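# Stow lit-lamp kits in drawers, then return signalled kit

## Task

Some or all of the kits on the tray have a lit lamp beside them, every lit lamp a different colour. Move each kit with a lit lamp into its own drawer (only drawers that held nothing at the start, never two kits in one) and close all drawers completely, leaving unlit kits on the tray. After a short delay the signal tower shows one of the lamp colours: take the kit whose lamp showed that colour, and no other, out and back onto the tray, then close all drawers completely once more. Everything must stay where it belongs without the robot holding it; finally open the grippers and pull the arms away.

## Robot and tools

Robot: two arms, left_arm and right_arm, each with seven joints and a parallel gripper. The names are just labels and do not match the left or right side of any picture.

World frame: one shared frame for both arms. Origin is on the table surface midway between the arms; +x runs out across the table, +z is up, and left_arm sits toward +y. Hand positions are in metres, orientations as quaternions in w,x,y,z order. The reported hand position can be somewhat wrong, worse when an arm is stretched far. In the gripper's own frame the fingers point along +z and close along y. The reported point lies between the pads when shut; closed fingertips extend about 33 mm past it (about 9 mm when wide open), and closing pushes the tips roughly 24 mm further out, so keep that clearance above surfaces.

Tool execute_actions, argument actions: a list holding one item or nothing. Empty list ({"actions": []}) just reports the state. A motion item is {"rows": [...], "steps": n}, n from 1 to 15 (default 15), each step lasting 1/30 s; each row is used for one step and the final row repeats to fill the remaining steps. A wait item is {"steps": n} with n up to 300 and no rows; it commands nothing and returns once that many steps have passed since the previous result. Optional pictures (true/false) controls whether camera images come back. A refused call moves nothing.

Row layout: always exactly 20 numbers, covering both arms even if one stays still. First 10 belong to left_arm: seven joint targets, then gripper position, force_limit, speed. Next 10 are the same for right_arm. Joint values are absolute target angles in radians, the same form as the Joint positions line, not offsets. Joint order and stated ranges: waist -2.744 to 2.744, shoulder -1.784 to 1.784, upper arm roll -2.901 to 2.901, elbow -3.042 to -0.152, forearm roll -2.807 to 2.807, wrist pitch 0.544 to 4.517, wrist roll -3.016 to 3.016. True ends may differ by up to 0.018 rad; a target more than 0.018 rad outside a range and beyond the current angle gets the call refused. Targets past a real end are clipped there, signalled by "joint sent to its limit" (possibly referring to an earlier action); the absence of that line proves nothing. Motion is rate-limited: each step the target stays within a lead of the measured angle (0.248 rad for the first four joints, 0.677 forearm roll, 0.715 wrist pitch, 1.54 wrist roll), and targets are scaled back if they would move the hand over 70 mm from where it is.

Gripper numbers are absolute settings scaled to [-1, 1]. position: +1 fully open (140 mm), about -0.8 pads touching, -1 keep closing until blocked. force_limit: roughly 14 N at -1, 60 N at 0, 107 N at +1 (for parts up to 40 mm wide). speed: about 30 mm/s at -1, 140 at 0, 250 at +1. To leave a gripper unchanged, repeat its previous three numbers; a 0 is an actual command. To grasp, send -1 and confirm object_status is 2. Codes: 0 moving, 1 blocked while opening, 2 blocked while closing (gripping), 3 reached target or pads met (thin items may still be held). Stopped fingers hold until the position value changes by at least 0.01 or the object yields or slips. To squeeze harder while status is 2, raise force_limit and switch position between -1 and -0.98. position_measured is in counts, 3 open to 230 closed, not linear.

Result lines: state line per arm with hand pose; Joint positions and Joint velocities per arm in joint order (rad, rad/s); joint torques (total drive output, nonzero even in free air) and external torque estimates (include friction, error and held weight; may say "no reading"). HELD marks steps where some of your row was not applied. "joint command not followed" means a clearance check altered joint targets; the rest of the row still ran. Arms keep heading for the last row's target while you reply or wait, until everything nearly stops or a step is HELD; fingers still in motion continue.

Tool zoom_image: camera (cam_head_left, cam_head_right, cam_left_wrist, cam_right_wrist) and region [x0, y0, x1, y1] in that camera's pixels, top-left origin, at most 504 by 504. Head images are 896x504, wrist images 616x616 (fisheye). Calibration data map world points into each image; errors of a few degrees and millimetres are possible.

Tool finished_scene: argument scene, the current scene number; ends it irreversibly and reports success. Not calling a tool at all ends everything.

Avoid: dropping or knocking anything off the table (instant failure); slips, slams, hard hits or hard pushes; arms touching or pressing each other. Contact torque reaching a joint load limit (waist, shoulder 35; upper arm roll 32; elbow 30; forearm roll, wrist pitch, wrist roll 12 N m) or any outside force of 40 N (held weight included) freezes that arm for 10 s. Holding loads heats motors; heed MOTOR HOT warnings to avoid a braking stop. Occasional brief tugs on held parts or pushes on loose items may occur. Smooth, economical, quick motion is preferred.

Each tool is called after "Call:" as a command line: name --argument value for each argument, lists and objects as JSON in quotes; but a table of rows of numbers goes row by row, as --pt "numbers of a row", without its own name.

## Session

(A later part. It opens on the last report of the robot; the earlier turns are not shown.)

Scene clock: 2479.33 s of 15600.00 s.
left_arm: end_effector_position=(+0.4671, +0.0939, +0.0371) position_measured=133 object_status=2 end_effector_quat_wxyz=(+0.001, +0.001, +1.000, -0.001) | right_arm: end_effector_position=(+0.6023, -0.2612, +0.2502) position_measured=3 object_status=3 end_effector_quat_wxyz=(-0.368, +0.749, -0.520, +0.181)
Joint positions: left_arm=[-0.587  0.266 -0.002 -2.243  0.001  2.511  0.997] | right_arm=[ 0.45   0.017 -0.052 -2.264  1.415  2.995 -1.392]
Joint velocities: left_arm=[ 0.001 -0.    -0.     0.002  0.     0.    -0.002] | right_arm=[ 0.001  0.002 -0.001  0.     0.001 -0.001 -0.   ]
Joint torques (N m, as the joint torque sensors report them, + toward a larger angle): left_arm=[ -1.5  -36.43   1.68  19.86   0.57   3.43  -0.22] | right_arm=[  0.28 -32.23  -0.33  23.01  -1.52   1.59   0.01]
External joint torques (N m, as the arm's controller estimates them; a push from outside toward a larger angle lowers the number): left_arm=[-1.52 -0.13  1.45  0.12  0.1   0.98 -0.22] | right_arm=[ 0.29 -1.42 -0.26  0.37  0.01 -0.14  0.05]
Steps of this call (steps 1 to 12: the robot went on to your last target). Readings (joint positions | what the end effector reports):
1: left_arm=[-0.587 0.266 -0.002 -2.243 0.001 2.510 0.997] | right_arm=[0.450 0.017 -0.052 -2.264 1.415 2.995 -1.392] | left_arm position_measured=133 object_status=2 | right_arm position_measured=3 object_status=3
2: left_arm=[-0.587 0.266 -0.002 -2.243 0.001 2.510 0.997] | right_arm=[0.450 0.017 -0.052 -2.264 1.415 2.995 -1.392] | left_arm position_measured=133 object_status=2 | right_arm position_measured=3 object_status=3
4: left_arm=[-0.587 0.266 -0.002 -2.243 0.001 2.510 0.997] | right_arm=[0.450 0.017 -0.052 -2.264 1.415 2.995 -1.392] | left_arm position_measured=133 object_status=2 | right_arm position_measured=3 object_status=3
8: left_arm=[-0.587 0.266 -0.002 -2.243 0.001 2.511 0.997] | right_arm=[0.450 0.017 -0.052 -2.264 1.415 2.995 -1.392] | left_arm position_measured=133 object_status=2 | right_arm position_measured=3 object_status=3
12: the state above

Call:
execute_actions --actions '[{"rows":[[-0.59,0.274,0,-2.243,0,2.519,0.99,-1,0,-0.6,0.45,0.017,-0.05,-2.264,1.415,2.995,-1.392,1,0,0]],"steps":15}]' --pictures false

Call:
execute_actions --actions '[{"rows":[[-0.59,0.274,0,-2.243,0,2.519,0.99,0.3,0,-0.3,0.45,0.017,-0.05,-2.264,1.415,2.995,-1.392,1,0,0]],"steps":14}]' --pictures false

Call:
execute_actions --actions '[{"rows":[[-0.59,0.217,0,-2.236,0,2.452,0.99,0.3,0,-0.3,0.45,0.017,-0.05,-2.264,1.415,2.995,-1.392,1,0,0]],"steps":10}]' --pictures false

Call:
execute_actions --actions '[{"rows":[[-0.59,0.144,0,-2.2145,0,2.36,0.99,0.3,0,-0.3,0.45,0.017,-0.05,-2.264,1.415,2.995,-1.392,1,0,0]],"steps":10}]' --pictures false

Call:
execute_actions --actions '[{"rows":[[-0.59,-0.466,0,-2.85,0,2.42,1.2,0,0,0,0.45,0.017,-0.05,-2.264,1.415,2.995,-1.392,1,0,0]],"steps":15}]' --pictures false

Call:
execute_actions --actions '[{"rows":[[0.228,-0.44,0,-2.999,0,2.5,1.87,0,0,0,0.45,0.017,-0.05,-2.264,1.415,2.995,-1.392,1,0,0]],"steps":15}]' --pictures false

Call:
execute_actions --actions '[{"steps":25}]' --pictures false

Call:
execute_actions --actions '[{"rows":[[0.228,-0.361,0,-2.999,0,3.158,1.87,0,0,0,0.45,0.017,-0.05,-2.264,1.415,2.995,-1.392,1,0,0]],"steps":15}]' --pictures false

Call:
execute_actions --actions '[{"steps":30}]'

Scene clock: 2495.23 s of 15600.00 s.
left_arm: end_effector_position=(+0.4667, +0.0942, +0.0349) position_measured=133 object_status=2 end_effector_quat_wxyz=(-0.000, +0.000, +1.000, -0.000) | right_arm: end_effector_position=(+0.6023, -0.2612, +0.2502) position_measured=3 object_status=3 end_effector_quat_wxyz=(-0.368, +0.749, -0.520, +0.181)
Joint positions: left_arm=[-0.587  0.27  -0.002 -2.242  0.001  2.513  0.996] | right_arm=[ 0.45   0.017 -0.052 -2.264  1.415  2.995 -1.392]
Joint velocities: left_arm=[-0.001  0.    -0.     0.    -0.    -0.    -0.   ] | right_arm=[-0.001 -0.001 -0.001  0.     0.    -0.001  0.001]
Joint torques (N m, as the joint torque sensors report them, + toward a larger angle): left_arm=[ -2.08 -34.25   2.35  18.84   0.59   3.53  -0.23] | right_arm=[  0.32 -32.81  -0.02  23.09  -1.55   1.6    0.03]
External joint torques (N m, as the arm's controller estimates them; a push from outside toward a larger angle lowers the number): left_arm=[-2.04  2.02  2.17 -0.75  0.12  1.1  -0.23] | right_arm=[ 0.48 -1.79  0.2   0.33 -0.01 -0.15  0.07]
Steps of this call (steps 1 to 15: the robot went on to your last target; steps 16 to 90: nothing new was sent; then 12.40 s passed at rest; steps 91 to 105: all 15 steps of this action). Readings (joint positions | what the end effector reports):
91: left_arm=[-0.587 0.267 -0.002 -2.243 0.001 2.512 0.997] | right_arm=[0.450 0.017 -0.052 -2.264 1.415 2.995 -1.392] | left_arm position_measured=133 object_status=2 | right_arm position_measured=3 object_status=3
92: left_arm=[-0.587 0.268 -0.002 -2.243 0.001 2.512 0.997] | right_arm=[0.450 0.017 -0.052 -2.264 1.415 2.995 -1.392] | left_arm position_measured=133 object_status=2 | right_arm position_measured=3 object_status=3
94: left_arm=[-0.587 0.270 -0.002 -2.242 0.001 2.513 0.997] | right_arm=[0.450 0.017 -0.052 -2.264 1.415 2.995 -1.392] | left_arm position_measured=133 object_status=2 | right_arm position_measured=3 object_status=3
98: left_arm=[-0.587 0.270 -0.002 -2.242 0.001 2.513 0.996] | right_arm=[0.450 0.017 -0.052 -2.264 1.415 2.995 -1.392] | left_arm position_measured=133 object_status=2 | right_arm position_measured=3 object_status=3
105: the state above

Scene clock: 2495.70 s of 15600.00 s.
left_arm: end_effector_position=(+0.4667, +0.0941, +0.0342) position_measured=91 object_status=0 end_effector_quat_wxyz=(+0.000, +0.000, +1.000, -0.000) | right_arm: end_effector_position=(+0.6023, -0.2612, +0.2502) position_measured=3 object_status=3 end_effector_quat_wxyz=(-0.368, +0.749, -0.520, +0.181)
Joint positions: left_arm=[-0.587  0.272 -0.002 -2.242  0.001  2.515  0.996] | right_arm=[ 0.45   0.017 -0.052 -2.264  1.415  2.995 -1.392]
Joint velocities: left_arm=[ 0.002 -0.     0.001 -0.     0.     0.002 -0.   ] | right_arm=[ 0.     0.001  0.     0.001  0.001 -0.     0.   ]
Joint torques (N m, as the joint torque sensors report them, + toward a larger angle): left_arm=[ -2.33 -34.74   2.17  19.03   0.52   3.17  -0.23] | right_arm=[  0.12 -32.44  -0.36  22.66  -1.56   1.64   0.04]
External joint torques (N m, as the arm's controller estimates them; a push from outside toward a larger angle lowers the number): left_arm=[-2.43  1.72  1.86 -0.64  0.06  0.72 -0.23] | right_arm=[ 0.16 -1.51 -0.26 -0.05 -0.02 -0.09  0.08]
Steps of this call (steps 1 to 14: all 14 steps of this action). Readings (joint positions | what the end effector reports):
1: left_arm=[-0.587 0.270 -0.002 -2.242 0.001 2.513 0.996] | right_arm=[0.450 0.017 -0.052 -2.264 1.415 2.995 -1.392] | left_arm position_measured=133 object_status=0 | right_arm position_measured=3 object_status=3
2: left_arm=[-0.587 0.271 -0.002 -2.242 0.001 2.513 0.996] | right_arm=[0.450 0.017 -0.052 -2.264 1.415 2.995 -1.392] | left_arm position_measured=132 object_status=0 | right_arm position_measured=3 object_status=3
4: left_arm=[-0.587 0.271 -0.002 -2.242 0.001 2.514 0.996] | right_arm=[0.450 0.017 -0.052 -2.264 1.415 2.995 -1.392] | left_arm position_measured=116 object_status=0 | right_arm position_measured=3 object_status=3
8: left_arm=[-0.587 0.272 -0.002 -2.242 0.001 2.514 0.996] | right_arm=[0.450 0.017 -0.052 -2.264 1.415 2.995 -1.392] | left_arm position_measured=93 object_status=0 | right_arm position_measured=3 object_status=3
14: the state above

Scene clock: 2496.03 s of 15600.00 s.
left_arm: end_effector_position=(+0.4704, +0.0918, +0.0629) position_measured=91 object_status=3 end_effector_quat_wxyz=(+0.006, +0.000, +1.000, -0.004) | right_arm: end_effector_position=(+0.6023, -0.2612, +0.2502) position_measured=3 object_status=3 end_effector_quat_wxyz=(-0.368, +0.749, -0.520, +0.181)
Joint positions: left_arm=[-0.587  0.217 -0.002 -2.235  0.001  2.465  0.996] | right_arm=[ 0.45   0.017 -0.052 -2.264  1.415  2.995 -1.392]
Joint velocities: left_arm=[ 0.     0.001 -0.001 -0.    -0.    -0.053 -0.001] | right_arm=[ 0.002  0.001  0.001  0.001 -0.     0.     0.   ]
Joint torques (N m, as the joint torque sensors report them, + toward a larger angle): left_arm=[ -1.96 -35.15   2.19  19.7    0.58   1.94  -0.23] | right_arm=[  0.41 -32.81  -0.05  23.06  -1.52   1.62   0.02]
External joint torques (N m, as the arm's controller estimates them; a push from outside toward a larger angle lowers the number): left_arm=[-1.92  0.41  2.05 -0.87  0.07 -0.56 -0.23] | right_arm=[ 0.29 -1.97 -0.11  0.4   0.02 -0.09  0.06]
Steps of this call (steps 1 to 10: all 10 steps of this action). Readings (joint positions | what the end effector reports):
1: left_arm=[-0.587 0.265 -0.002 -2.244 0.001 2.504 0.996] | right_arm=[0.450 0.017 -0.052 -2.264 1.415 2.995 -1.392] | left_arm position_measured=91 object_status=3 | right_arm position_measured=3 object_status=3
2: left_arm=[-0.587 0.252 -0.002 -2.244 0.001 2.494 0.996] | right_arm=[0.450 0.017 -0.052 -2.264 1.415 2.995 -1.392] | left_arm position_measured=91 object_status=3 | right_arm position_measured=3 object_status=3
4: left_arm=[-0.587 0.231 -0.002 -2.239 0.001 2.482 0.996] | right_arm=[0.450 0.017 -0.052 -2.264 1.415 2.995 -1.392] | left_arm position_measured=91 object_status=3 | right_arm position_measured=3 object_status=3
8: left_arm=[-0.587 0.217 -0.002 -2.235 0.001 2.469 0.996] | right_arm=[0.450 0.017 -0.052 -2.264 1.415 2.995 -1.392] | left_arm position_measured=91 object_status=3 | right_arm position_measured=3 object_status=3
10: the state above

Scene clock: 2496.37 s of 15600.00 s.
left_arm: end_effector_position=(+0.4732, +0.0900, +0.1049) position_measured=91 object_status=3 end_effector_quat_wxyz=(+0.010, +0.000, +1.000, -0.007) | right_arm: end_effector_position=(+0.6023, -0.2612, +0.2502) position_measured=3 object_status=3 end_effector_quat_wxyz=(-0.368, +0.749, -0.520, +0.181)
Joint positions: left_arm=[-0.587  0.143 -0.002 -2.213  0.001  2.379  0.996] | right_arm=[ 0.45   0.017 -0.052 -2.264  1.415  2.995 -1.392]
Joint velocities: left_arm=[-0.001  0.001  0.001 -0.006 -0.    -0.093 -0.   ] | right_arm=[ 0.    -0.001 -0.    -0.     0.001  0.001 -0.   ]
Joint torques (N m, as the joint torque sensors report them, + toward a larger angle): left_arm=[ -1.6  -33.96   2.41  20.43   0.7    2.03  -0.21] | right_arm=[  0.24 -32.81  -0.14  23.32  -1.54   1.61   0.07]
External joint torques (N m, as the arm's controller estimates them; a push from outside toward a larger angle lowers the number): left_arm=[-1.62  0.3   2.27 -1.35  0.13 -0.52 -0.21] | right_arm=[ 0.25 -1.85 -0.07  0.62 -0.01 -0.12  0.11]
Steps of this call (steps 1 to 10: all 10 steps of this action). Readings (joint positions | what the end effector reports):
1: left_arm=[-0.587 0.208 -0.002 -2.235 0.001 2.446 0.996] | right_arm=[0.450 0.017 -0.052 -2.264 1.415 2.995 -1.392] | left_arm position_measured=91 object_status=3 | right_arm position_measured=3 object_status=3
2: left_arm=[-0.587 0.192 -0.002 -2.233 0.001 2.430 0.996] | right_arm=[0.450 0.017 -0.052 -2.264 1.415 2.995 -1.392] | left_arm position_measured=91 object_status=3 | right_arm position_measured=3 object_status=3
4: left_arm=[-0.587 0.163 -0.002 -2.221 0.001 2.409 0.996] | right_arm=[0.450 0.017 -0.052 -2.264 1.415 2.995 -1.392] | left_arm position_measured=91 object_status=3 | right_arm position_measured=3 object_status=3
8: left_arm=[-0.587 0.143 -0.002 -2.212 0.001 2.387 0.996] | right_arm=[0.450 0.017 -0.052 -2.264 1.415 2.995 -1.392] | left_arm position_measured=91 object_status=3 | right_arm position_measured=3 object_status=3
10: the state above

Scene clock: 2496.87 s of 15600.00 s.
left_arm: end_effector_position=(+0.3066, +0.1984, +0.1141) position_measured=129 object_status=3 end_effector_quat_wxyz=(+0.012, +0.079, +0.997, -0.006) | right_arm: end_effector_position=(+0.6023, -0.2612, +0.2502) position_measured=3 object_status=3 end_effector_quat_wxyz=(-0.368, +0.749, -0.520, +0.181)
Joint positions: left_arm=[-0.588 -0.461 -0.002 -2.846  0.001  2.412  1.153] | right_arm=[ 0.45   0.017 -0.052 -2.264  1.415  2.995 -1.392]
Joint velocities: left_arm=[-0.002 -0.04   0.    -0.045  0.001  0.02   0.132] | right_arm=[-0.     0.002 -0.001  0.001 -0.001 -0.     0.   ]
Joint torques (N m, as the joint torque sensors report them, + toward a larger angle): left_arm=[ -1.41 -13.65   1.16  19.88   0.63   3.3    0.52] | right_arm=[  0.48 -32.93   0.03  22.84  -1.53   1.69   0.04]
External joint torques (N m, as the arm's controller estimates them; a push from outside toward a larger angle lowers the number): left_arm=[-1.38 -0.78  1.57 -2.01  0.06  0.71  0.53] | right_arm=[ 0.55 -2.17  0.16  0.24  0.   -0.04  0.08]
Steps of this call (steps 1 to 15: all 15 steps of this action). Readings (joint positions | what the end effector reports):
1: left_arm=[-0.588 0.098 -0.002 -2.275 0.001 2.392 1.014] | right_arm=[0.450 0.017 -0.052 -2.264 1.415 2.995 -1.392] | left_arm position_measured=91 object_status=0 | right_arm position_measured=3 object_status=3
2: left_arm=[-0.588 0.025 -0.002 -2.358 0.001 2.393 1.032] | right_arm=[0.450 0.017 -0.052 -2.264 1.415 2.995 -1.392] | left_arm position_measured=97 object_status=0 | right_arm position_measured=3 object_status=3
4: left_arm=[-0.588 -0.127 -0.002 -2.509 0.001 2.400 1.062] | right_arm=[0.450 0.017 -0.052 -2.264 1.415 2.995 -1.392] | left_arm position_measured=113 object_status=0 | right_arm position_measured=3 object_status=3
8: left_arm=[-0.588 -0.393 -0.002 -2.764 0.001 2.407 1.108] | right_arm=[0.450 0.017 -0.052 -2.264 1.415 2.995 -1.392] | left_arm position_measured=129 object_status=0 | right_arm position_measured=3 object_status=3
15: the state above

Scene clock: 2497.37 s of 15600.00 s.
left_arm: end_effector_position=(+0.2906, +0.4540, +0.0561) position_measured=129 object_status=3 end_effector_quat_wxyz=(-0.032, -0.052, +0.998, -0.006) | right_arm: end_effector_position=(+0.6023, -0.2612, +0.2502) position_measured=3 object_status=3 end_effector_quat_wxyz=(-0.368, +0.749, -0.520, +0.181)
Joint positions: left_arm=[ 0.205 -0.441  0.005 -2.996  0.001  2.489  1.69 ] | right_arm=[ 0.45   0.017 -0.052 -2.264  1.415  2.995 -1.392]
Joint velocities: left_arm=[ 0.288 -0.002 -0.    -0.019 -0.001  0.036  0.574] | right_arm=[ 0.    -0.    -0.002 -0.001  0.001 -0.001 -0.001]
Joint torques (N m, as the joint torque sensors report them, + toward a larger angle): left_arm=[ -1.   -10.24  -2.58  17.77   0.46   3.12   0.53] | right_arm=[  0.13 -32.57  -0.5   23.21  -1.53   1.66   0.03]
External joint torques (N m, as the arm's controller estimates them; a push from outside toward a larger angle lowers the number): left_arm=[ 1.12  1.04 -0.06 -1.41 -0.18  0.83  0.54] | right_arm=[ 0.31 -1.72 -0.25  0.59 -0.01 -0.09  0.07]
Steps of this call (steps 1 to 15: all 15 steps of this action). Readings (joint positions | what the end effector reports):
1: left_arm=[-0.557 -0.463 -0.010 -2.861 0.001 2.424 1.193] | right_arm=[0.450 0.017 -0.052 -2.264 1.415 2.995 -1.392] | left_arm position_measured=129 object_status=3 | right_arm position_measured=3 object_status=3
2: left_arm=[-0.512 -0.461 -0.010 -2.884 0.001 2.433 1.234] | right_arm=[0.450 0.017 -0.052 -2.264 1.415 2.995 -1.392] | left_arm position_measured=129 object_status=3 | right_arm position_measured=3 object_status=3
4: left_arm=[-0.405 -0.453 -0.008 -2.930 0.001 2.447 1.320] | right_arm=[0.450 0.017 -0.052 -2.264 1.415 2.995 -1.392] | left_arm position_measured=129 object_status=3 | right_arm position_measured=3 object_status=3
8: left_arm=[-0.127 -0.442 -0.003 -2.983 0.001 2.470 1.494] | right_arm=[0.450 0.017 -0.052 -2.264 1.415 2.995 -1.392] | left_arm position_measured=129 object_status=3 | right_arm position_measured=3 object_status=3
15: the state above

Scene clock: 2498.20 s of 15600.00 s.
left_arm: end_effector_position=(+0.2907, +0.4596, +0.0562) position_measured=129 object_status=3 end_effector_quat_wxyz=(-0.029, +0.020, +0.999, -0.008) | right_arm: end_effector_position=(+0.6023, -0.2612, +0.2502) position_measured=3 object_status=3 end_effector_quat_wxyz=(-0.368, +0.749, -0.520, +0.181)
Joint positions: left_arm=[ 0.225 -0.441  0.003 -2.998  0.001  2.496  1.852] | right_arm=[ 0.45   0.017 -0.052 -2.264  1.415  2.995 -1.392]
Joint velocities: left_arm=[-0.001  0.001 -0.002  0.     0.002  0.001  0.036] | right_arm=[ 0.001  0.001 -0.001  0.    -0.001 -0.001 -0.001]
Joint torques (N m, as the joint torque sensors report them, + toward a larger angle): left_arm=[  1.05 -10.13  -1.92  17.26   0.47   2.98   0.42] | right_arm=[  0.06 -32.78   0.19  23.04  -1.56   1.65   0.05]
External joint torques (N m, as the arm's controller estimates them; a push from outside toward a larger angle lowers the number): left_arm=[ 1.07  0.98 -1.48 -1.56  0.    0.73  0.42] | right_arm=[ 0.13 -1.91  0.33  0.4  -0.03 -0.09  0.09]
Steps of this call (steps 1 to 25: the robot went on to your last target). Readings (joint positions | what the end effector reports):
1: left_arm=[0.213 -0.441 0.005 -2.997 0.001 2.491 1.708] | right_arm=[0.450 0.017 -0.052 -2.264 1.415 2.995 -1.392] | left_arm position_measured=129 object_status=3 | right_arm position_measured=3 object_status=3
2: left_arm=[0.217 -0.441 0.004 -2.997 0.001 2.491 1.724] | right_arm=[0.450 0.017 -0.052 -2.264 1.415 2.995 -1.392] | left_arm position_measured=129 object_status=3 | right_arm position_measured=3 object_status=3
4: left_arm=[0.222 -0.441 0.004 -2.997 0.001 2.493 1.752] | right_arm=[0.450 0.017 -0.052 -2.264 1.415 2.995 -1.392] | left_arm position_measured=129 object_status=3 | right_arm position_measured=3 object_status=3
8: left_arm=[0.225 -0.441 0.003 -2.997 0.001 2.494 1.791] | right_arm=[0.450 0.017 -0.052 -2.264 1.415 2.995 -1.392] | left_arm position_measured=129 object_status=3 | right_arm position_measured=3 object_status=3
25: the state above

Scene clock: 2498.70 s of 15600.00 s.
left_arm: end_effector_position=(+0.4324, +0.4945, +0.1087) position_measured=129 object_status=3 end_effector_quat_wxyz=(+0.205, +0.023, +0.977, +0.055) | right_arm: end_effector_position=(+0.6023, -0.2612, +0.2502) position_measured=3 object_status=3 end_effector_quat_wxyz=(-0.368, +0.749, -0.520, +0.181)
Joint positions: left_arm=[ 0.225 -0.365  0.003 -3.     0.001  3.063  1.858] | right_arm=[ 0.45   0.017 -0.052 -2.264  1.415  2.995 -1.392]
Joint velocities: left_arm=[ 0.     0.015  0.001 -0.     0.     0.559  0.016] | right_arm=[-0.    -0.001  0.    -0.001  0.    -0.001 -0.   ]
Joint torques (N m, as the joint torque sensors report them, + toward a larger angle): left_arm=[  1.14 -12.21  -1.7   18.73   0.36   3.89   0.57] | right_arm=[  0.54 -32.75  -0.15  22.98  -1.57   1.68   0.02]
External joint torques (N m, as the arm's controller estimates them; a push from outside toward a larger angle lowers the number): left_arm=[ 1.07  1.08 -1.42  0.81 -0.02  0.94  0.57] | right_arm=[ 0.5  -1.76 -0.13  0.3  -0.03 -0.05  0.06]
Steps of this call (steps 1 to 15: all 15 steps of this action). Readings (joint positions | what the end effector reports):
1: left_arm=[0.225 -0.435 0.003 -2.999 0.001 2.534 1.852] | right_arm=[0.450 0.017 -0.052 -2.264 1.415 2.995 -1.392] | left_arm position_measured=129 object_status=3 | right_arm position_measured=3 object_status=3
2: left_arm=[0.225 -0.425 0.003 -2.999 0.001 2.577 1.852] | right_arm=[0.450 0.017 -0.052 -2.264 1.415 2.995 -1.392] | left_arm position_measured=129 object_status=3 | right_arm position_measured=3 object_status=3
4: left_arm=[0.225 -0.409 0.003 -3.000 0.001 2.662 1.852] | right_arm=[0.450 0.017 -0.052 -2.264 1.415 2.995 -1.392] | left_arm position_measured=129 object_status=3 | right_arm position_measured=3 object_status=3
8: left_arm=[0.225 -0.384 0.003 -3.000 0.001 2.829 1.854] | right_arm=[0.450 0.017 -0.052 -2.264 1.415 2.995 -1.392] | left_arm position_measured=129 object_status=3 | right_arm position_measured=3 object_status=3
15: the state above

Scene clock: 2499.70 s of 15600.00 s.
left_arm: end_effector_position=(+0.4536, +0.4997, +0.1282) position_measured=129 object_status=3 end_effector_quat_wxyz=(+0.247, +0.025, +0.966, +0.067) | right_arm: end_effector_position=(+0.6023, -0.2612, +0.2502) position_measured=3 object_status=3 end_effector_quat_wxyz=(-0.368, +0.749, -0.520, +0.181)
Joint positions: left_arm=[ 0.225 -0.363  0.003 -3.     0.001  3.154  1.863] | right_arm=[ 0.45   0.017 -0.052 -2.264  1.415  2.995 -1.392]
Joint velocities: left_arm=[ 0.     0.    -0.    -0.001  0.     0.001 -0.   ] | right_arm=[-0.    -0.    -0.002 -0.001  0.001 -0.    -0.001]
Joint torques (N m, as the joint torque sensors report them, + toward a larger angle): left_arm=[  0.68 -11.99  -1.46  18.99   0.32   4.03   0.47] | right_arm=[  0.62 -32.7   -0.11  23.06  -1.54   1.65   0.01]
External joint torques (N m, as the arm's controller estimates them; a push from outside toward a larger angle lowers the number): left_arm=[ 0.68  1.68 -1.12  0.35 -0.08  0.74  0.48] | right_arm=[ 0.76 -1.89  0.09  0.5  -0.02 -0.08  0.05]
Steps of this call (steps 1 to 30: the robot went on to your last target). Readings (joint positions | what the end effector reports):
1: left_arm=[0.225 -0.364 0.003 -3.000 0.001 3.079 1.859] | right_arm=[0.450 0.017 -0.052 -2.264 1.415 2.995 -1.392] | left_arm position_measured=129 object_status=3 | right_arm position_measured=3 object_status=3
2: left_arm=[0.225 -0.364 0.003 -3.000 0.001 3.093 1.859] | right_arm=[0.450 0.017 -0.052 -2.264 1.415 2.995 -1.392] | left_arm position_measured=129 object_status=3 | right_arm position_measured=3 object_status=3
4: left_arm=[0.225 -0.364 0.003 -3.000 0.001 3.113 1.860] | right_arm=[0.450 0.017 -0.052 -2.264 1.415 2.995 -1.392] | left_arm position_measured=129 object_status=3 | right_arm position_measured=3 object_status=3
8: left_arm=[0.225 -0.363 0.003 -3.000 0.001 3.136 1.861] | right_arm=[0.450 0.017 -0.052 -2.264 1.415 2.995 -1.392] | left_arm position_measured=129 object_status=3 | right_arm position_measured=3 object_status=3
30: the state above
All arms were judged still, so your last target was given up. Only a new action makes them travel on or press farther. Fingers that are still opening or closing keep moving.
camera_calibration (this result's frames):
cam_left_wrist: T_world_to_cam=[[0.180754, 0.969311, 0.166626, -0.579514], [0.585931, -0.242197, 0.773321, -0.230806], [0.789945, -0.0421498, -0.611727, -0.0682233], [0, 0, 0, 1]] pos_world=[0.293879, 0.502953, 0.233315]
cam_right_wrist: T_world_to_cam=[[-0.656725, -0.191801, -0.729332, 0.52508], [-0.611669, 0.70116, 0.366383, 0.451173], [0.441106, 0.686722, -0.577787, 0.234481], [0, 0, 0, 1]] pos_world=[0.51737, -0.376657, 0.353136]

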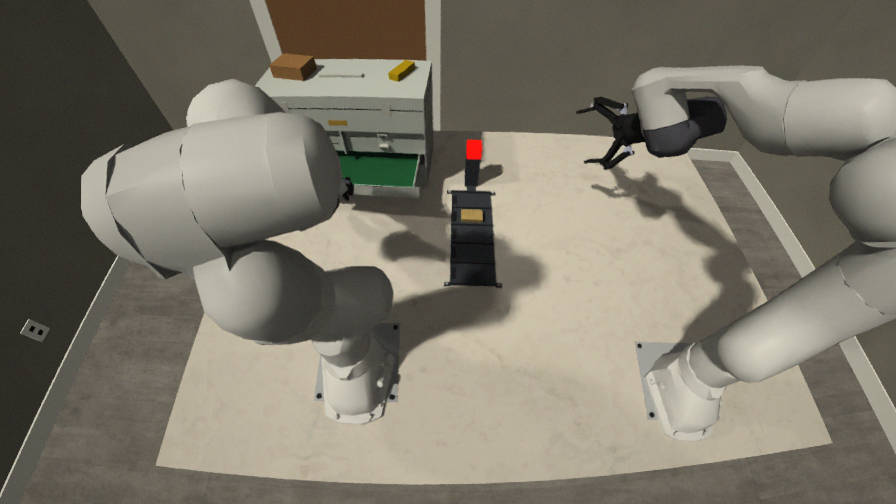

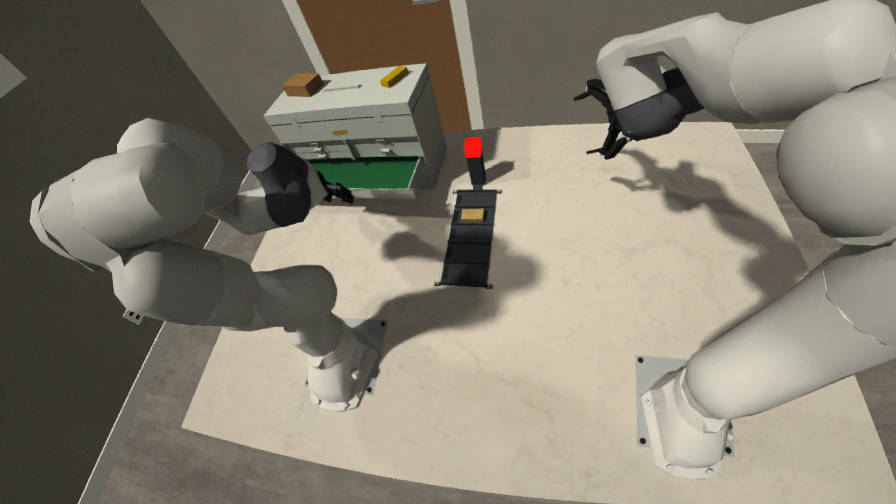

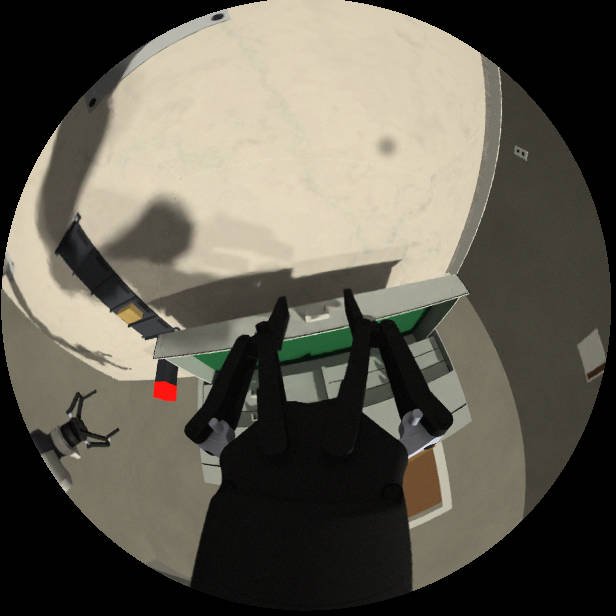

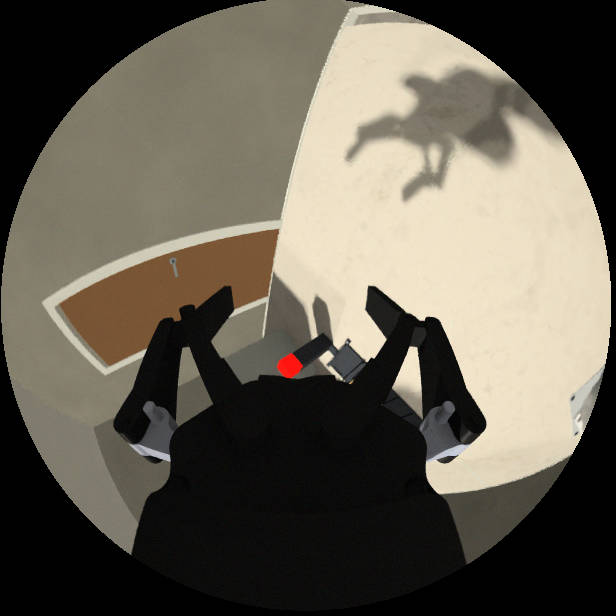

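Grip and push (q1 table −.005).

Call:
execute_actions --actions '[{"rows":[[0.224,-0.363,0,-2.999,0,3.154,1.863,-1,0,-0.5,0.45,0.017,-0.05,-2.264,1.415,2.995,-1.392,1,0,0]],"steps":15}]' --pictures false

Call:
execute_actions --actions '[{"steps":10}]' --pictures false

Call:
execute_actions --actions '[{"rows":[ [0.218,-0.333,0,-2.974,0,3.152,1.85,-1,0,-0.5,0.45,0.017,-0.05,-2.264,1.415,2.995,-1.392,1,0,0], [0.218,-0.333,0,-2.974,0,3.152,1.85,-1,0,-0.5,0.45,0.017,-0.05,-2.264,1.415,2.995,-1.392,1,0,0], [0.213,-0.301,0,-2.945,0,3.155,1.845,-1,0,-0.5,0.45,0.017,-0.05,-2.264,1.415,2.995,-1.392,1,0,0], [0.213,-0.301,0,-2.945,0,3.155,1.845,-1,0,-0.5,0.45,0.017,-0.05,-2.264,1.415,2.995,-1.392,1,0,0], [0.208,-0.27,0,-2.916,0,3.157,1.84,-1,0,-0.5,0.45,0.017,-0.05,-2.264,1.415,2.995,-1.392,1,0,0], [0.208,-0.27,0,-2.916,0,3.157,1.84,-1,0,-0.5,0.45,0.017,-0.05,-2.264,1.415,2.995,-1.392,1,0,0], [0.203,-0.241,0,-2.8865,0,3.157,1.835,-1,0,-0.5,0.45,0.017,-0.05,-2.264,1.415,2.995,-1.392,1,0,0], [0.203,-0.241,0,-2.8865,0,3.157,1.835,-1,0,-0.5,0.45,0.017,-0.05,-2.264,1.415,2.995,-1.392,1,0,0], [0.198,-0.2125,0,-2.857,0,3.156,1.83,-1,0,-0.5,0.45,0.017,-0.05,-2.264,1.415,2.995,-1.392,1,0,0], [0.198,-0.2125,0,-2.857,0,3.156,1.83,-1,0,-0.5,0.45,0.017,-0.05,-2.264,1.415,2.995,-1.392,1,0,0], [0.193,-0.185,0,-2.827,0,3.154,1.825,-1,0,-0.5,0.45,0.017,-0.05,-2.264,1.415,2.995,-1.392,1,0,0], [0.193,-0.185,0,-2.827,0,3.154,1.825,-1,0,-0.5,0.45,0.017,-0.05,-2.264,1.415,2.995,-1.392,1,0,0], [0.188,-0.158,0,-2.797,0,3.152,1.82,-1,0,-0.5,0.45,0.017,-0.05,-2.264,1.415,2.995,-1.392,1,0,0], [0.188,-0.158,0,-2.797,0,3.152,1.82,-1,0,-0.5,0.45,0.017,-0.05,-2.264,1.415,2.995,-1.392,1,0,0]],"steps":14}]' --pictures false

Call:
execute_actions --actions '[{"rows":[ [0.183,-0.1315,0,-2.767,0,3.148,1.815,-1,0,-0.5,0.45,0.017,-0.05,-2.264,1.415,2.995,-1.392,1,0,0], [0.183,-0.1315,0,-2.767,0,3.148,1.815,-1,0,-0.5,0.45,0.017,-0.05,-2.264,1.415,2.995,-1.392,1,0,0], [0.178,-0.1055,0,-2.737,0,3.144,1.81,-1,0,-0.5,0.45,0.017,-0.05,-2.264,1.415,2.995,-1.392,1,0,0], [0.178,-0.1055,0,-2.737,0,3.144,1.81,-1,0,-0.5,0.45,0.017,-0.05,-2.264,1.415,2.995,-1.392,1,0,0], [0.1735,-0.08,0,-2.7065,0,3.139,1.805,-1,0,-0.5,0.45,0.017,-0.05,-2.264,1.415,2.995,-1.392,1,0,0], [0.1735,-0.08,0,-2.7065,0,3.139,1.805,-1,0,-0.5,0.45,0.017,-0.05,-2.264,1.415,2.995,-1.392,1,0,0], [0.169,-0.055,0,-2.676,0,3.133,1.80,-1,0,-0.5,0.45,0.017,-0.05,-2.264,1.415,2.995,-1.392,1,0,0], [0.169,-0.055,0,-2.676,0,3.133,1.80,-1,0,-0.5,0.45,0.017,-0.05,-2.264,1.415,2.995,-1.392,1,0,0], [0.165,-0.0305,0,-2.6455,0,3.127,1.80,-1,0,-0.5,0.45,0.017,-0.05,-2.264,1.415,2.995,-1.392,1,0,0], [0.165,-0.0305,0,-2.6455,0,3.127,1.80,-1,0,-0.5,0.45,0.017,-0.05,-2.264,1.415,2.995,-1.392,1,0,0], [0.161,-0.0065,0,-2.615,0,3.12,1.80,-1,0,-0.5,0.45,0.017,-0.05,-2.264,1.415,2.995,-1.392,1,0,0], [0.161,-0.0065,0,-2.615,0,3.12,1.80,-1,0,-0.5,0.45,0.017,-0.05,-2.264,1.415,2.995,-1.392,1,0,0], [0.1575,0.017,0,-2.584,0,3.113,1.80,-1,0,-0.5,0.45,0.017,-0.05,-2.264,1.415,2.995,-1.392,1,0,0], [0.1575,0.017,0,-2.584,0,3.113,1.80,-1,0,-0.5,0.45,0.017,-0.05,-2.264,1.415,2.995,-1.392,1,0,0]],"steps":14}]' --pictures false

Call:
execute_actions --actions '[{"rows":[ [0.154,0.04,0,-2.553,0,3.105,1.80,-1,0,-0.5,0.45,0.017,-0.05,-2.264,1.415,2.995,-1.392,1,0,0], [0.154,0.04,0,-2.553,0,3.105,1.80,-1,0,-0.5,0.45,0.017,-0.05,-2.264,1.415,2.995,-1.392,1,0,0], [0.153,0.047,0,-2.544,0,3.103,1.80,-1,0,-0.5,0.45,0.017,-0.05,-2.264,1.415,2.995,-1.392,1,0,0]],"steps":15}]' --pictures false

Call:
execute_actions --actions '[{"rows":[[0.155,0.04,0,-2.553,0,3.103,1.80,0,0,0,0.45,0.017,-0.05,-2.264,1.415,2.995,-1.392,1,0,0]],"steps":12}]' --pictures false

Call:
execute_actions --actions '[{"rows":[[0.215,-0.27,0,-2.916,0,3.157,1.85,0,0,0,0.45,0.017,-0.05,-2.264,1.415,2.995,-1.392,1,0,0]],"steps":15}]' --pictures false

Call:
execute_actions --actions '[{"steps":15}]'

Scene clock: 2548.37 s of 15600.00 s.
left_arm: end_effector_position=(+0.4538, +0.4991, +0.1283) position_measured=192 object_status=0 end_effector_quat_wxyz=(+0.247, +0.026, +0.966, +0.067) | right_arm: end_effector_position=(+0.6023, -0.2612, +0.2502) position_measured=3 object_status=3 end_effector_quat_wxyz=(-0.368, +0.749, -0.520, +0.181)
Joint positions: left_arm=[ 0.224 -0.363  0.002 -3.     0.001  3.154  1.863] | right_arm=[ 0.45   0.017 -0.052 -2.264  1.415  2.995 -1.392]
Joint velocities: left_arm=[-0.001  0.001 -0.     0.     0.     0.     0.   ] | right_arm=[-0.     0.    -0.    -0.001  0.001  0.     0.001]
Joint torques (N m, as the joint torque sensors report them, + toward a larger angle): left_arm=[ -0.84 -13.02  -0.94  18.48   0.37   3.48   0.13] | right_arm=[  0.41 -32.61   0.03  22.94  -1.51   1.63  -0.03]
External joint torques (N m, as the arm's controller estimates them; a push from outside toward a larger angle lowers the number): left_arm=[-0.78  0.51 -0.53 -0.11 -0.05  0.21  0.13] | right_arm=[ 0.5  -1.64  0.18  0.24  0.02 -0.11  0.01]
Steps of this call (steps 1 to 90: nothing new was sent; then 45.17 s passed at rest; steps 91 to 105: all 15 steps of this action). Readings (joint positions | what the end effector reports):
91: left_arm=[0.225 -0.363 0.003 -3.000 0.001 3.154 1.863] | right_arm=[0.450 0.017 -0.052 -2.264 1.415 2.995 -1.392] | left_arm position_measured=129 object_status=0 | right_arm position_measured=3 object_status=3
92: left_arm=[0.225 -0.363 0.003 -3.000 0.001 3.154 1.863] | right_arm=[0.450 0.017 -0.052 -2.264 1.415 2.995 -1.392] | left_arm position_measured=132 object_status=0 | right_arm position_measured=3 object_status=3
94: left_arm=[0.225 -0.363 0.003 -3.000 0.001 3.154 1.863] | right_arm=[0.450 0.017 -0.052 -2.264 1.415 2.995 -1.392] | left_arm position_measured=142 object_status=0 | right_arm position_measured=3 object_status=3
98: left_arm=[0.225 -0.363 0.003 -3.000 0.001 3.154 1.863] | right_arm=[0.450 0.017 -0.052 -2.264 1.415 2.995 -1.392] | left_arm position_measured=160 object_status=0 | right_arm position_measured=3 object_status=3
105: the state above

Scene clock: 2548.70 s of 15600.00 s.
left_arm: end_effector_position=(+0.4538, +0.4991, +0.1283) position_measured=192 object_status=2 end_effector_quat_wxyz=(+0.247, +0.026, +0.966, +0.067) | right_arm: end_effector_position=(+0.6023, -0.2612, +0.2502) position_measured=3 object_status=3 end_effector_quat_wxyz=(-0.368, +0.749, -0.520, +0.181)
Joint positions: left_arm=[ 0.224 -0.363  0.002 -3.     0.001  3.154  1.863] | right_arm=[ 0.45   0.017 -0.052 -2.264  1.415  2.995 -1.392]
Joint velocities: left_arm=[0.001 0.002 0.001 0.001 0.    0.    0.001] | right_arm=[-0.     0.001 -0.    -0.     0.001 -0.     0.001]
Joint torques (N m, as the joint torque sensors report them, + toward a larger angle): left_arm=[ -0.51 -13.12  -0.96  18.26   0.37   3.46   0.07] | right_arm=[  0.13 -33.11  -0.15  23.12  -1.54   1.65   0.05]
External joint torques (N m, as the arm's controller estimates them; a push from outside toward a larger angle lowers the number): left_arm=[-0.52  0.52 -0.62 -0.43 -0.03  0.16  0.07] | right_arm=[ 0.12 -2.27 -0.09  0.47 -0.01 -0.08  0.1 ]
Steps of this call (steps 1 to 10: the robot went on to your last target). Readings (joint positions | what the end effector reports):
1: left_arm=[0.224 -0.363 0.002 -3.000 0.001 3.154 1.863] | right_arm=[0.450 0.017 -0.052 -2.264 1.415 2.995 -1.392] | left_arm position_measured=192 object_status=0 | right_arm position_measured=3 object_status=3
2: left_arm=[0.224 -0.363 0.002 -3.000 0.001 3.154 1.863] | right_arm=[0.450 0.017 -0.052 -2.264 1.415 2.995 -1.392] | left_arm position_measured=192 object_status=0 | right_arm position_measured=3 object_status=3
4: left_arm=[0.224 -0.363 0.002 -3.000 0.001 3.154 1.863] | right_arm=[0.450 0.017 -0.052 -2.264 1.415 2.995 -1.392] | left_arm position_measured=192 object_status=0 | right_arm position_measured=3 object_status=3
8: left_arm=[0.224 -0.363 0.002 -3.000 0.001 3.154 1.863] | right_arm=[0.450 0.017 -0.052 -2.264 1.415 2.995 -1.392] | left_arm position_measured=192 object_status=2 | right_arm position_measured=3 object_status=3
10: the state above

Scene clock: 2549.17 s of 15600.00 s.
left_arm: end_effector_position=(+0.5125, +0.4965, +0.1277) position_measured=192 object_status=2 end_effector_quat_wxyz=(+0.247, +0.031, +0.967, +0.060) | right_arm: end_effector_position=(+0.6023, -0.2612, +0.2502) position_measured=3 object_status=3 end_effector_quat_wxyz=(-0.368, +0.749, -0.520, +0.181)
Joint positions: left_arm=[ 0.193 -0.184  0.001 -2.824  0.001  3.154  1.841] | right_arm=[ 0.45   0.017 -0.052 -2.264  1.415  2.995 -1.392]
Joint velocities: left_arm=[-0.059  0.337  0.     0.348  0.    -0.001 -0.06 ] | right_arm=[ 0.     0.    -0.001  0.001 -0.     0.    -0.001]
Joint torques (N m, as the joint torque sensors report them, + toward a larger angle): left_arm=[ -0.46 -20.76  -0.49  16.87   0.41   3.17  -0.08] | right_arm=[  0.52 -32.46   0.11  23.34  -1.58   1.63   0.03]
External joint torques (N m, as the arm's controller estimates them; a push from outside toward a larger angle lowers the number): left_arm=[-1.26  1.87 -1.11  0.87  0.24  0.03 -0.08] | right_arm=[ 0.62 -1.61  0.27  0.67 -0.05 -0.1   0.07]
Steps of this call (steps 1 to 14: all 14 steps of this action). Readings (joint positions | what the end effector reports):
1: left_arm=[0.224 -0.358 0.002 -2.994 0.001 3.154 1.863] | right_arm=[0.450 0.017 -0.052 -2.264 1.415 2.995 -1.392] | left_arm position_measured=192 object_status=2 | right_arm position_measured=3 object_status=3
2: left_arm=[0.222 -0.350 0.002 -2.988 0.001 3.154 1.862] | right_arm=[0.450 0.017 -0.052 -2.264 1.415 2.995 -1.392] | left_arm position_measured=192 object_status=2 | right_arm position_measured=3 object_status=3
4: left_arm=[0.218 -0.327 0.001 -2.965 0.001 3.154 1.860] | right_arm=[0.450 0.017 -0.052 -2.264 1.415 2.995 -1.392] | left_arm position_measured=192 object_status=2 | right_arm position_measured=3 object_status=3
8: left_arm=[0.208 -0.269 0.001 -2.911 0.001 3.155 1.854] | right_arm=[0.450 0.017 -0.052 -2.264 1.415 2.995 -1.392] | left_arm position_measured=192 object_status=2 | right_arm position_measured=3 object_status=3
14: the state above

Scene clock: 2549.63 s of 15600.00 s.
left_arm: end_effector_position=(+0.5816, +0.4928, +0.1266) position_measured=192 object_status=2 end_effector_quat_wxyz=(+0.249, +0.033, +0.966, +0.053) | right_arm: end_effector_position=(+0.6023, -0.2612, +0.2502) position_measured=3 object_status=3 end_effector_quat_wxyz=(-0.368, +0.749, -0.520, +0.181)
Joint positions: left_arm=[ 0.162 -0.004  0.    -2.614  0.001  3.125  1.815] | right_arm=[ 0.45   0.017 -0.052 -2.264  1.415  2.995 -1.392]
Joint velocities: left_arm=[-0.045  0.288 -0.001  0.362 -0.    -0.064 -0.031] | right_arm=[ 0.     0.002  0.     0.001  0.001 -0.     0.002]
Joint torques (N m, as the joint torque sensors report them, + toward a larger angle): left_arm=[ -1.57 -28.35  -0.38  18.87   0.51   3.21  -0.3 ] | right_arm=[ -0.05 -32.63   0.02  22.82  -1.55   1.61   0.04]
External joint torques (N m, as the arm's controller estimates them; a push from outside toward a larger angle lowers the number): left_arm=[-2.47  0.63 -1.43  2.39  0.3   0.2  -0.3 ] | right_arm=[-0.18 -1.74 -0.05  0.11  0.   -0.1   0.09]
Steps of this call (steps 1 to 14: all 14 steps of this action). Readings (joint positions | what the end effector reports):
1: left_arm=[0.191 -0.169 0.001 -2.808 0.001 3.153 1.839] | right_arm=[0.450 0.017 -0.052 -2.264 1.415 2.995 -1.392] | left_arm position_measured=192 object_status=2 | right_arm position_measured=3 object_status=3
2: left_arm=[0.188 -0.156 0.000 -2.794 0.001 3.153 1.837] | right_arm=[0.450 0.017 -0.052 -2.264 1.415 2.995 -1.392] | left_arm position_measured=192 object_status=2 | right_arm position_measured=3 object_status=3
4: left_arm=[0.184 -0.130 0.000 -2.765 0.001 3.150 1.833] | right_arm=[0.450 0.017 -0.052 -2.264 1.415 2.995 -1.392] | left_arm position_measured=192 object_status=2 | right_arm position_measured=3 object_status=3
8: left_arm=[0.175 -0.078 0.000 -2.705 0.001 3.142 1.824] | right_arm=[0.450 0.017 -0.052 -2.264 1.415 2.995 -1.392] | left_arm position_measured=192 object_status=2 | right_arm position_measured=3 object_status=3
14: the state above

Scene clock: 2550.13 s of 15600.00 s.
left_arm: end_effector_position=(+0.6011, +0.4917, +0.1263) position_measured=192 object_status=2 end_effector_quat_wxyz=(+0.248, +0.033, +0.967, +0.051) | right_arm: end_effector_position=(+0.6023, -0.2612, +0.2502) position_measured=3 object_status=3 end_effector_quat_wxyz=(-0.368, +0.749, -0.520, +0.181)
Joint positions: left_arm=[ 0.155  0.043  0.    -2.549  0.001  3.104  1.808] | right_arm=[ 0.45   0.017 -0.052 -2.264  1.415  2.995 -1.392]
Joint velocities: left_arm=[-0.001  0.001  0.001  0.005 -0.    -0.006 -0.005] | right_arm=[ 0.    -0.001 -0.     0.     0.001 -0.001  0.001]
Joint torques (N m, as the joint torque sensors report them, + toward a larger angle): left_arm=[ -2.41 -25.61   0.2   21.08   0.36   3.67  -0.18] | right_arm=[  0.33 -32.48  -0.25  23.16  -1.52   1.61   0.05]
External joint torques (N m, as the arm's controller estimates them; a push from outside toward a larger angle lowers the number): left_arm=[-2.43  2.98  0.14  1.7  -0.08  0.37 -0.17] | right_arm=[ 0.34 -1.58 -0.18  0.51  0.01 -0.12  0.09]
Steps of this call (steps 1 to 15: all 15 steps of this action). Readings (joint positions | what the end effector reports):
1: left_arm=[0.160 0.008 0.000 -2.597 0.001 3.121 1.814] | right_arm=[0.450 0.017 -0.052 -2.264 1.415 2.995 -1.392] | left_arm position_measured=192 object_status=2 | right_arm position_measured=3 object_status=3
2: left_arm=[0.159 0.020 0.000 -2.583 0.001 3.118 1.813] | right_arm=[0.450 0.017 -0.052 -2.264 1.415 2.995 -1.392] | left_arm position_measured=192 object_status=2 | right_arm position_measured=3 object_status=3
4: left_arm=[0.156 0.035 0.000 -2.563 0.001 3.113 1.811] | right_arm=[0.450 0.017 -0.052 -2.264 1.415 2.995 -1.392] | left_arm position_measured=192 object_status=2 | right_arm position_measured=3 object_status=3
8: left_arm=[0.155 0.043 0.000 -2.551 0.001 3.108 1.809] | right_arm=[0.450 0.017 -0.052 -2.264 1.415 2.995 -1.392] | left_arm position_measured=192 object_status=2 | right_arm position_measured=3 object_status=3
15: the state above

Scene clock: 2550.53 s of 15600.00 s.
left_arm: end_effector_position=(+0.5999, +0.4915, +0.1255) position_measured=129 object_status=0 end_effector_quat_wxyz=(+0.247, +0.033, +0.967, +0.051) | right_arm: end_effector_position=(+0.6023, -0.2612, +0.2502) position_measured=3 object_status=3 end_effector_quat_wxyz=(-0.368, +0.749, -0.520, +0.181)
Joint positions: left_arm=[ 0.155  0.042  0.    -2.551  0.001  3.104  1.807] | right_arm=[ 0.45   0.017 -0.052 -2.264  1.415  2.995 -1.392]
Joint velocities: left_arm=[-0.002  0.001 -0.001 -0.     0.001 -0.    -0.003] | right_arm=[0.001 0.    0.    0.001 0.001 0.    0.   ]
Joint torques (N m, as the joint torque sensors report them, + toward a larger angle): left_arm=[ -1.36 -30.12  -0.37  18.43   0.54   3.31  -0.34] | right_arm=[  0.34 -32.95  -0.23  23.09  -1.51   1.66   0.05]
External joint torques (N m, as the arm's controller estimates them; a push from outside toward a larger angle lowers the number): left_arm=[-1.25 -1.47 -0.3  -0.98  0.09  0.   -0.33] | right_arm=[ 0.21 -2.06 -0.3   0.39  0.03 -0.06  0.1 ]
Steps of this call (steps 1 to 12: all 12 steps of this action). Readings (joint positions | what the end effector reports):
1: left_arm=[0.155 0.043 0.000 -2.549 0.001 3.104 1.807] | right_arm=[0.450 0.017 -0.052 -2.264 1.415 2.995 -1.392] | left_arm position_measured=192 object_status=0 | right_arm position_measured=3 object_status=3
2: left_arm=[0.155 0.042 0.000 -2.550 0.001 3.104 1.807] | right_arm=[0.450 0.017 -0.052 -2.264 1.415 2.995 -1.392] | left_arm position_measured=191 object_status=0 | right_arm position_measured=3 object_status=3
4: left_arm=[0.155 0.042 0.000 -2.551 0.001 3.104 1.807] | right_arm=[0.450 0.017 -0.052 -2.264 1.415 2.995 -1.392] | left_arm position_measured=171 object_status=0 | right_arm position_measured=3 object_status=3
8: left_arm=[0.155 0.042 0.000 -2.551 0.001 3.104 1.807] | right_arm=[0.450 0.017 -0.052 -2.264 1.415 2.995 -1.392] | left_arm position_measured=140 object_status=0 | right_arm position_measured=3 object_status=3
12: the state above

Scene clock: 2551.03 s of 15600.00 s.
left_arm: end_effector_position=(+0.4794, +0.4988, +0.1242) position_measured=129 object_status=3 end_effector_quat_wxyz=(+0.241, +0.019, +0.968, +0.061) | right_arm: end_effector_position=(+0.6023, -0.2612, +0.2502) position_measured=3 object_status=3 end_effector_quat_wxyz=(-0.368, +0.749, -0.520, +0.181)
Joint positions: left_arm=[ 0.212 -0.267  0.001 -2.914  0.001  3.15   1.836] | right_arm=[ 0.45   0.017 -0.052 -2.264  1.415  2.995 -1.392]
Joint velocities: left_arm=[-0.    -0.01  -0.    -0.006  0.002  0.021  0.024] | right_arm=[ 0.     0.001 -0.001  0.002  0.    -0.    -0.   ]
Joint torques (N m, as the joint torque sensors report them, + toward a larger angle): left_arm=[  0.4  -17.87  -0.59  16.66   0.29   3.96   0.38] | right_arm=[  0.48 -32.58  -0.25  23.18  -1.54   1.63   0.02]
External joint torques (N m, as the arm's controller estimates them; a push from outside toward a larger angle lowers the number): left_arm=[ 0.42 -1.02 -0.31 -1.92 -0.11  0.67  0.38] | right_arm=[ 0.47 -1.68 -0.19  0.46  0.   -0.1   0.06]
Steps of this call (steps 1 to 15: all 15 steps of this action). Readings (joint positions | what the end effector reports):
1: left_arm=[0.164 0.000 -0.004 -2.603 0.002 3.112 1.810] | right_arm=[0.450 0.017 -0.052 -2.264 1.415 2.995 -1.392] | left_arm position_measured=129 object_status=0 | right_arm position_measured=3 object_status=3
2: left_arm=[0.176 -0.068 -0.005 -2.676 0.002 3.117 1.813] | right_arm=[0.450 0.017 -0.052 -2.264 1.415 2.995 -1.392] | left_arm position_measured=129 object_status=0 | right_arm position_measured=3 object_status=3
4: left_arm=[0.197 -0.181 -0.001 -2.798 0.002 3.130 1.818] | right_arm=[0.450 0.017 -0.052 -2.264 1.415 2.995 -1.392] | left_arm position_measured=129 object_status=3 | right_arm position_measured=3 object_status=3
8: left_arm=[0.211 -0.255 0.001 -2.897 0.001 3.141 1.827] | right_arm=[0.450 0.017 -0.052 -2.264 1.415 2.995 -1.392] | left_arm position_measured=129 object_status=3 | right_arm position_measured=3 object_status=3
15: the state above

Scene clock: 2551.53 s of 15600.00 s.
left_arm: end_effector_position=(+0.4799, +0.4989, +0.1249) position_measured=129 object_status=3 end_effector_quat_wxyz=(+0.243, +0.022, +0.968, +0.062) | right_arm: end_effector_position=(+0.6023, -0.2612, +0.2502) position_measured=3 object_status=3 end_effector_quat_wxyz=(-0.368, +0.749, -0.520, +0.181)
Joint positions: left_arm=[ 0.212 -0.268  0.001 -2.914  0.001  3.153  1.842] | right_arm=[ 0.45   0.017 -0.052 -2.264  1.415  2.995 -1.392]
Joint velocities: left_arm=[-0.    -0.001 -0.     0.001 -0.     0.001  0.005] | right_arm=[ 0.001  0.002 -0.    -0.     0.001  0.001  0.001]
Joint torques (N m, as the joint torque sensors report them, + toward a larger angle): left_arm=[  0.91 -18.41  -0.42  17.38   0.36   4.06   0.45] | right_arm=[  0.48 -32.35  -0.19  23.11  -1.55   1.65   0.02]
External joint torques (N m, as the arm's controller estimates them; a push from outside toward a larger angle lowers the number): left_arm=[ 0.92 -1.47 -0.16 -1.17 -0.03  0.76  0.46] | right_arm=[ 0.3  -1.61 -0.31  0.52 -0.02 -0.04  0.07]
Steps of this call (steps 1 to 15: the robot went on to your last target). Readings (joint positions | what the end effector reports):
1: left_arm=[0.212 -0.268 0.001 -2.914 0.001 3.150 1.837] | right_arm=[0.450 0.017 -0.052 -2.264 1.415 2.995 -1.392] | left_arm position_measured=129 object_status=3 | right_arm position_measured=3 object_status=3
2: left_arm=[0.212 -0.268 0.001 -2.914 0.001 3.151 1.837] | right_arm=[0.450 0.017 -0.052 -2.264 1.415 2.995 -1.392] | left_arm position_measured=129 object_status=3 | right_arm position_measured=3 object_status=3
4: left_arm=[0.212 -0.268 0.001 -2.914 0.001 3.151 1.838] | right_arm=[0.450 0.017 -0.052 -2.264 1.415 2.995 -1.392] | left_arm position_measured=129 object_status=3 | right_arm position_measured=3 object_status=3
8: left_arm=[0.212 -0.268 0.001 -2.914 0.001 3.152 1.840] | right_arm=[0.450 0.017 -0.052 -2.264 1.415 2.995 -1.392] | left_arm position_measured=129 object_status=3 | right_arm position_measured=3 object_status=3
15: the state above
All arms were judged still, so your last target was given up. Only a new action makes them travel on or press farther. Fingers that are still opening or closing keep moving.
camera_calibration (this result's frames):
cam_left_wrist: T_world_to_cam=[[0.178629, 0.971866, 0.15352, -0.581607], [0.593364, -0.230869, 0.771115, -0.252796], [0.784864, -0.0466501, -0.61791, -0.0855968], [0, 0, 0, 1]] pos_world=[0.321074, 0.502888, 0.231333]
cam_right_wrist: T_world_to_cam=[[-0.656724, -0.191801, -0.729332, 0.52508], [-0.611669, 0.70116, 0.366383, 0.451173], [0.441106, 0.686722, -0.577787, 0.234481], [0, 0, 0, 1]] pos_world=[0.51737, -0.376657, 0.353136]

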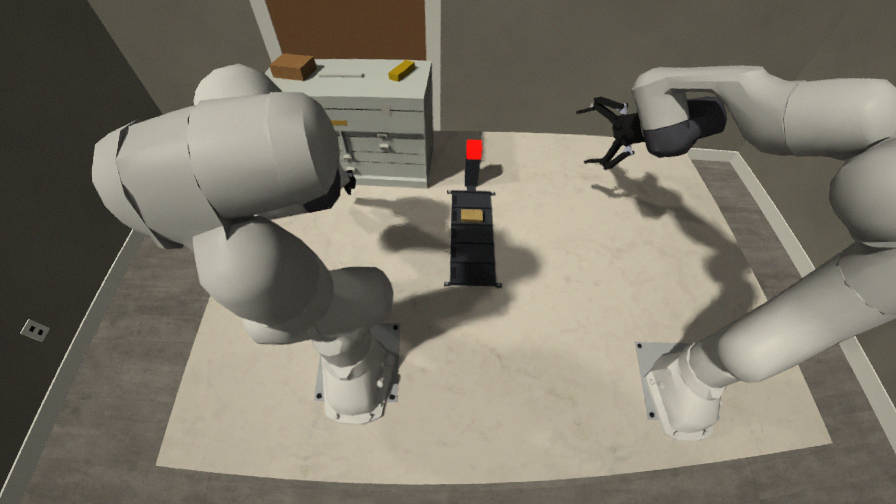

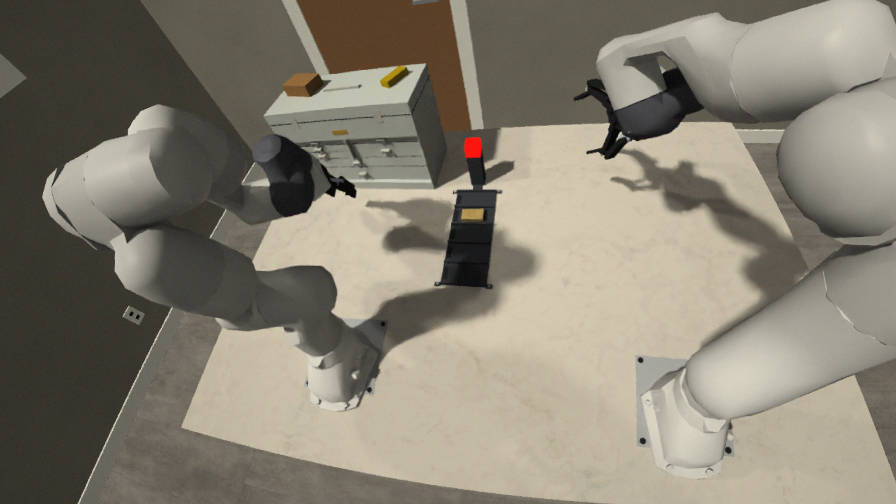

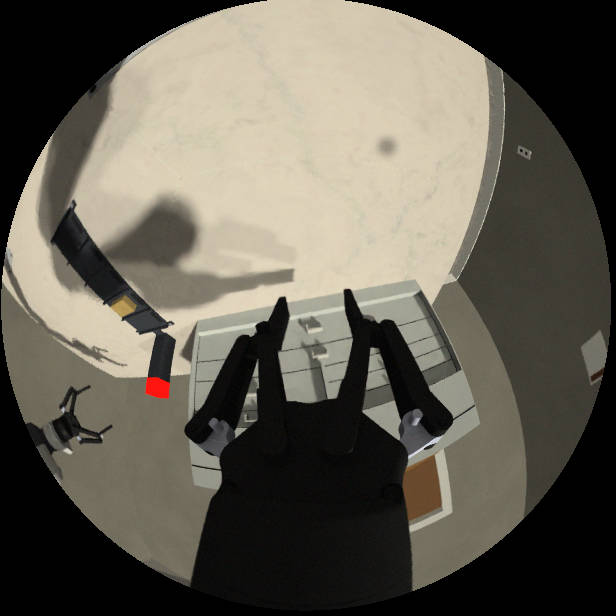

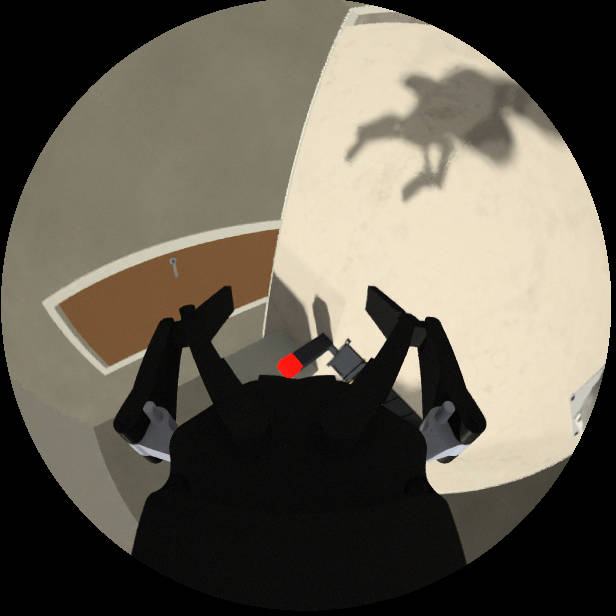

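Call:
finished_scene --scene 1

The scene is finished: the task was done.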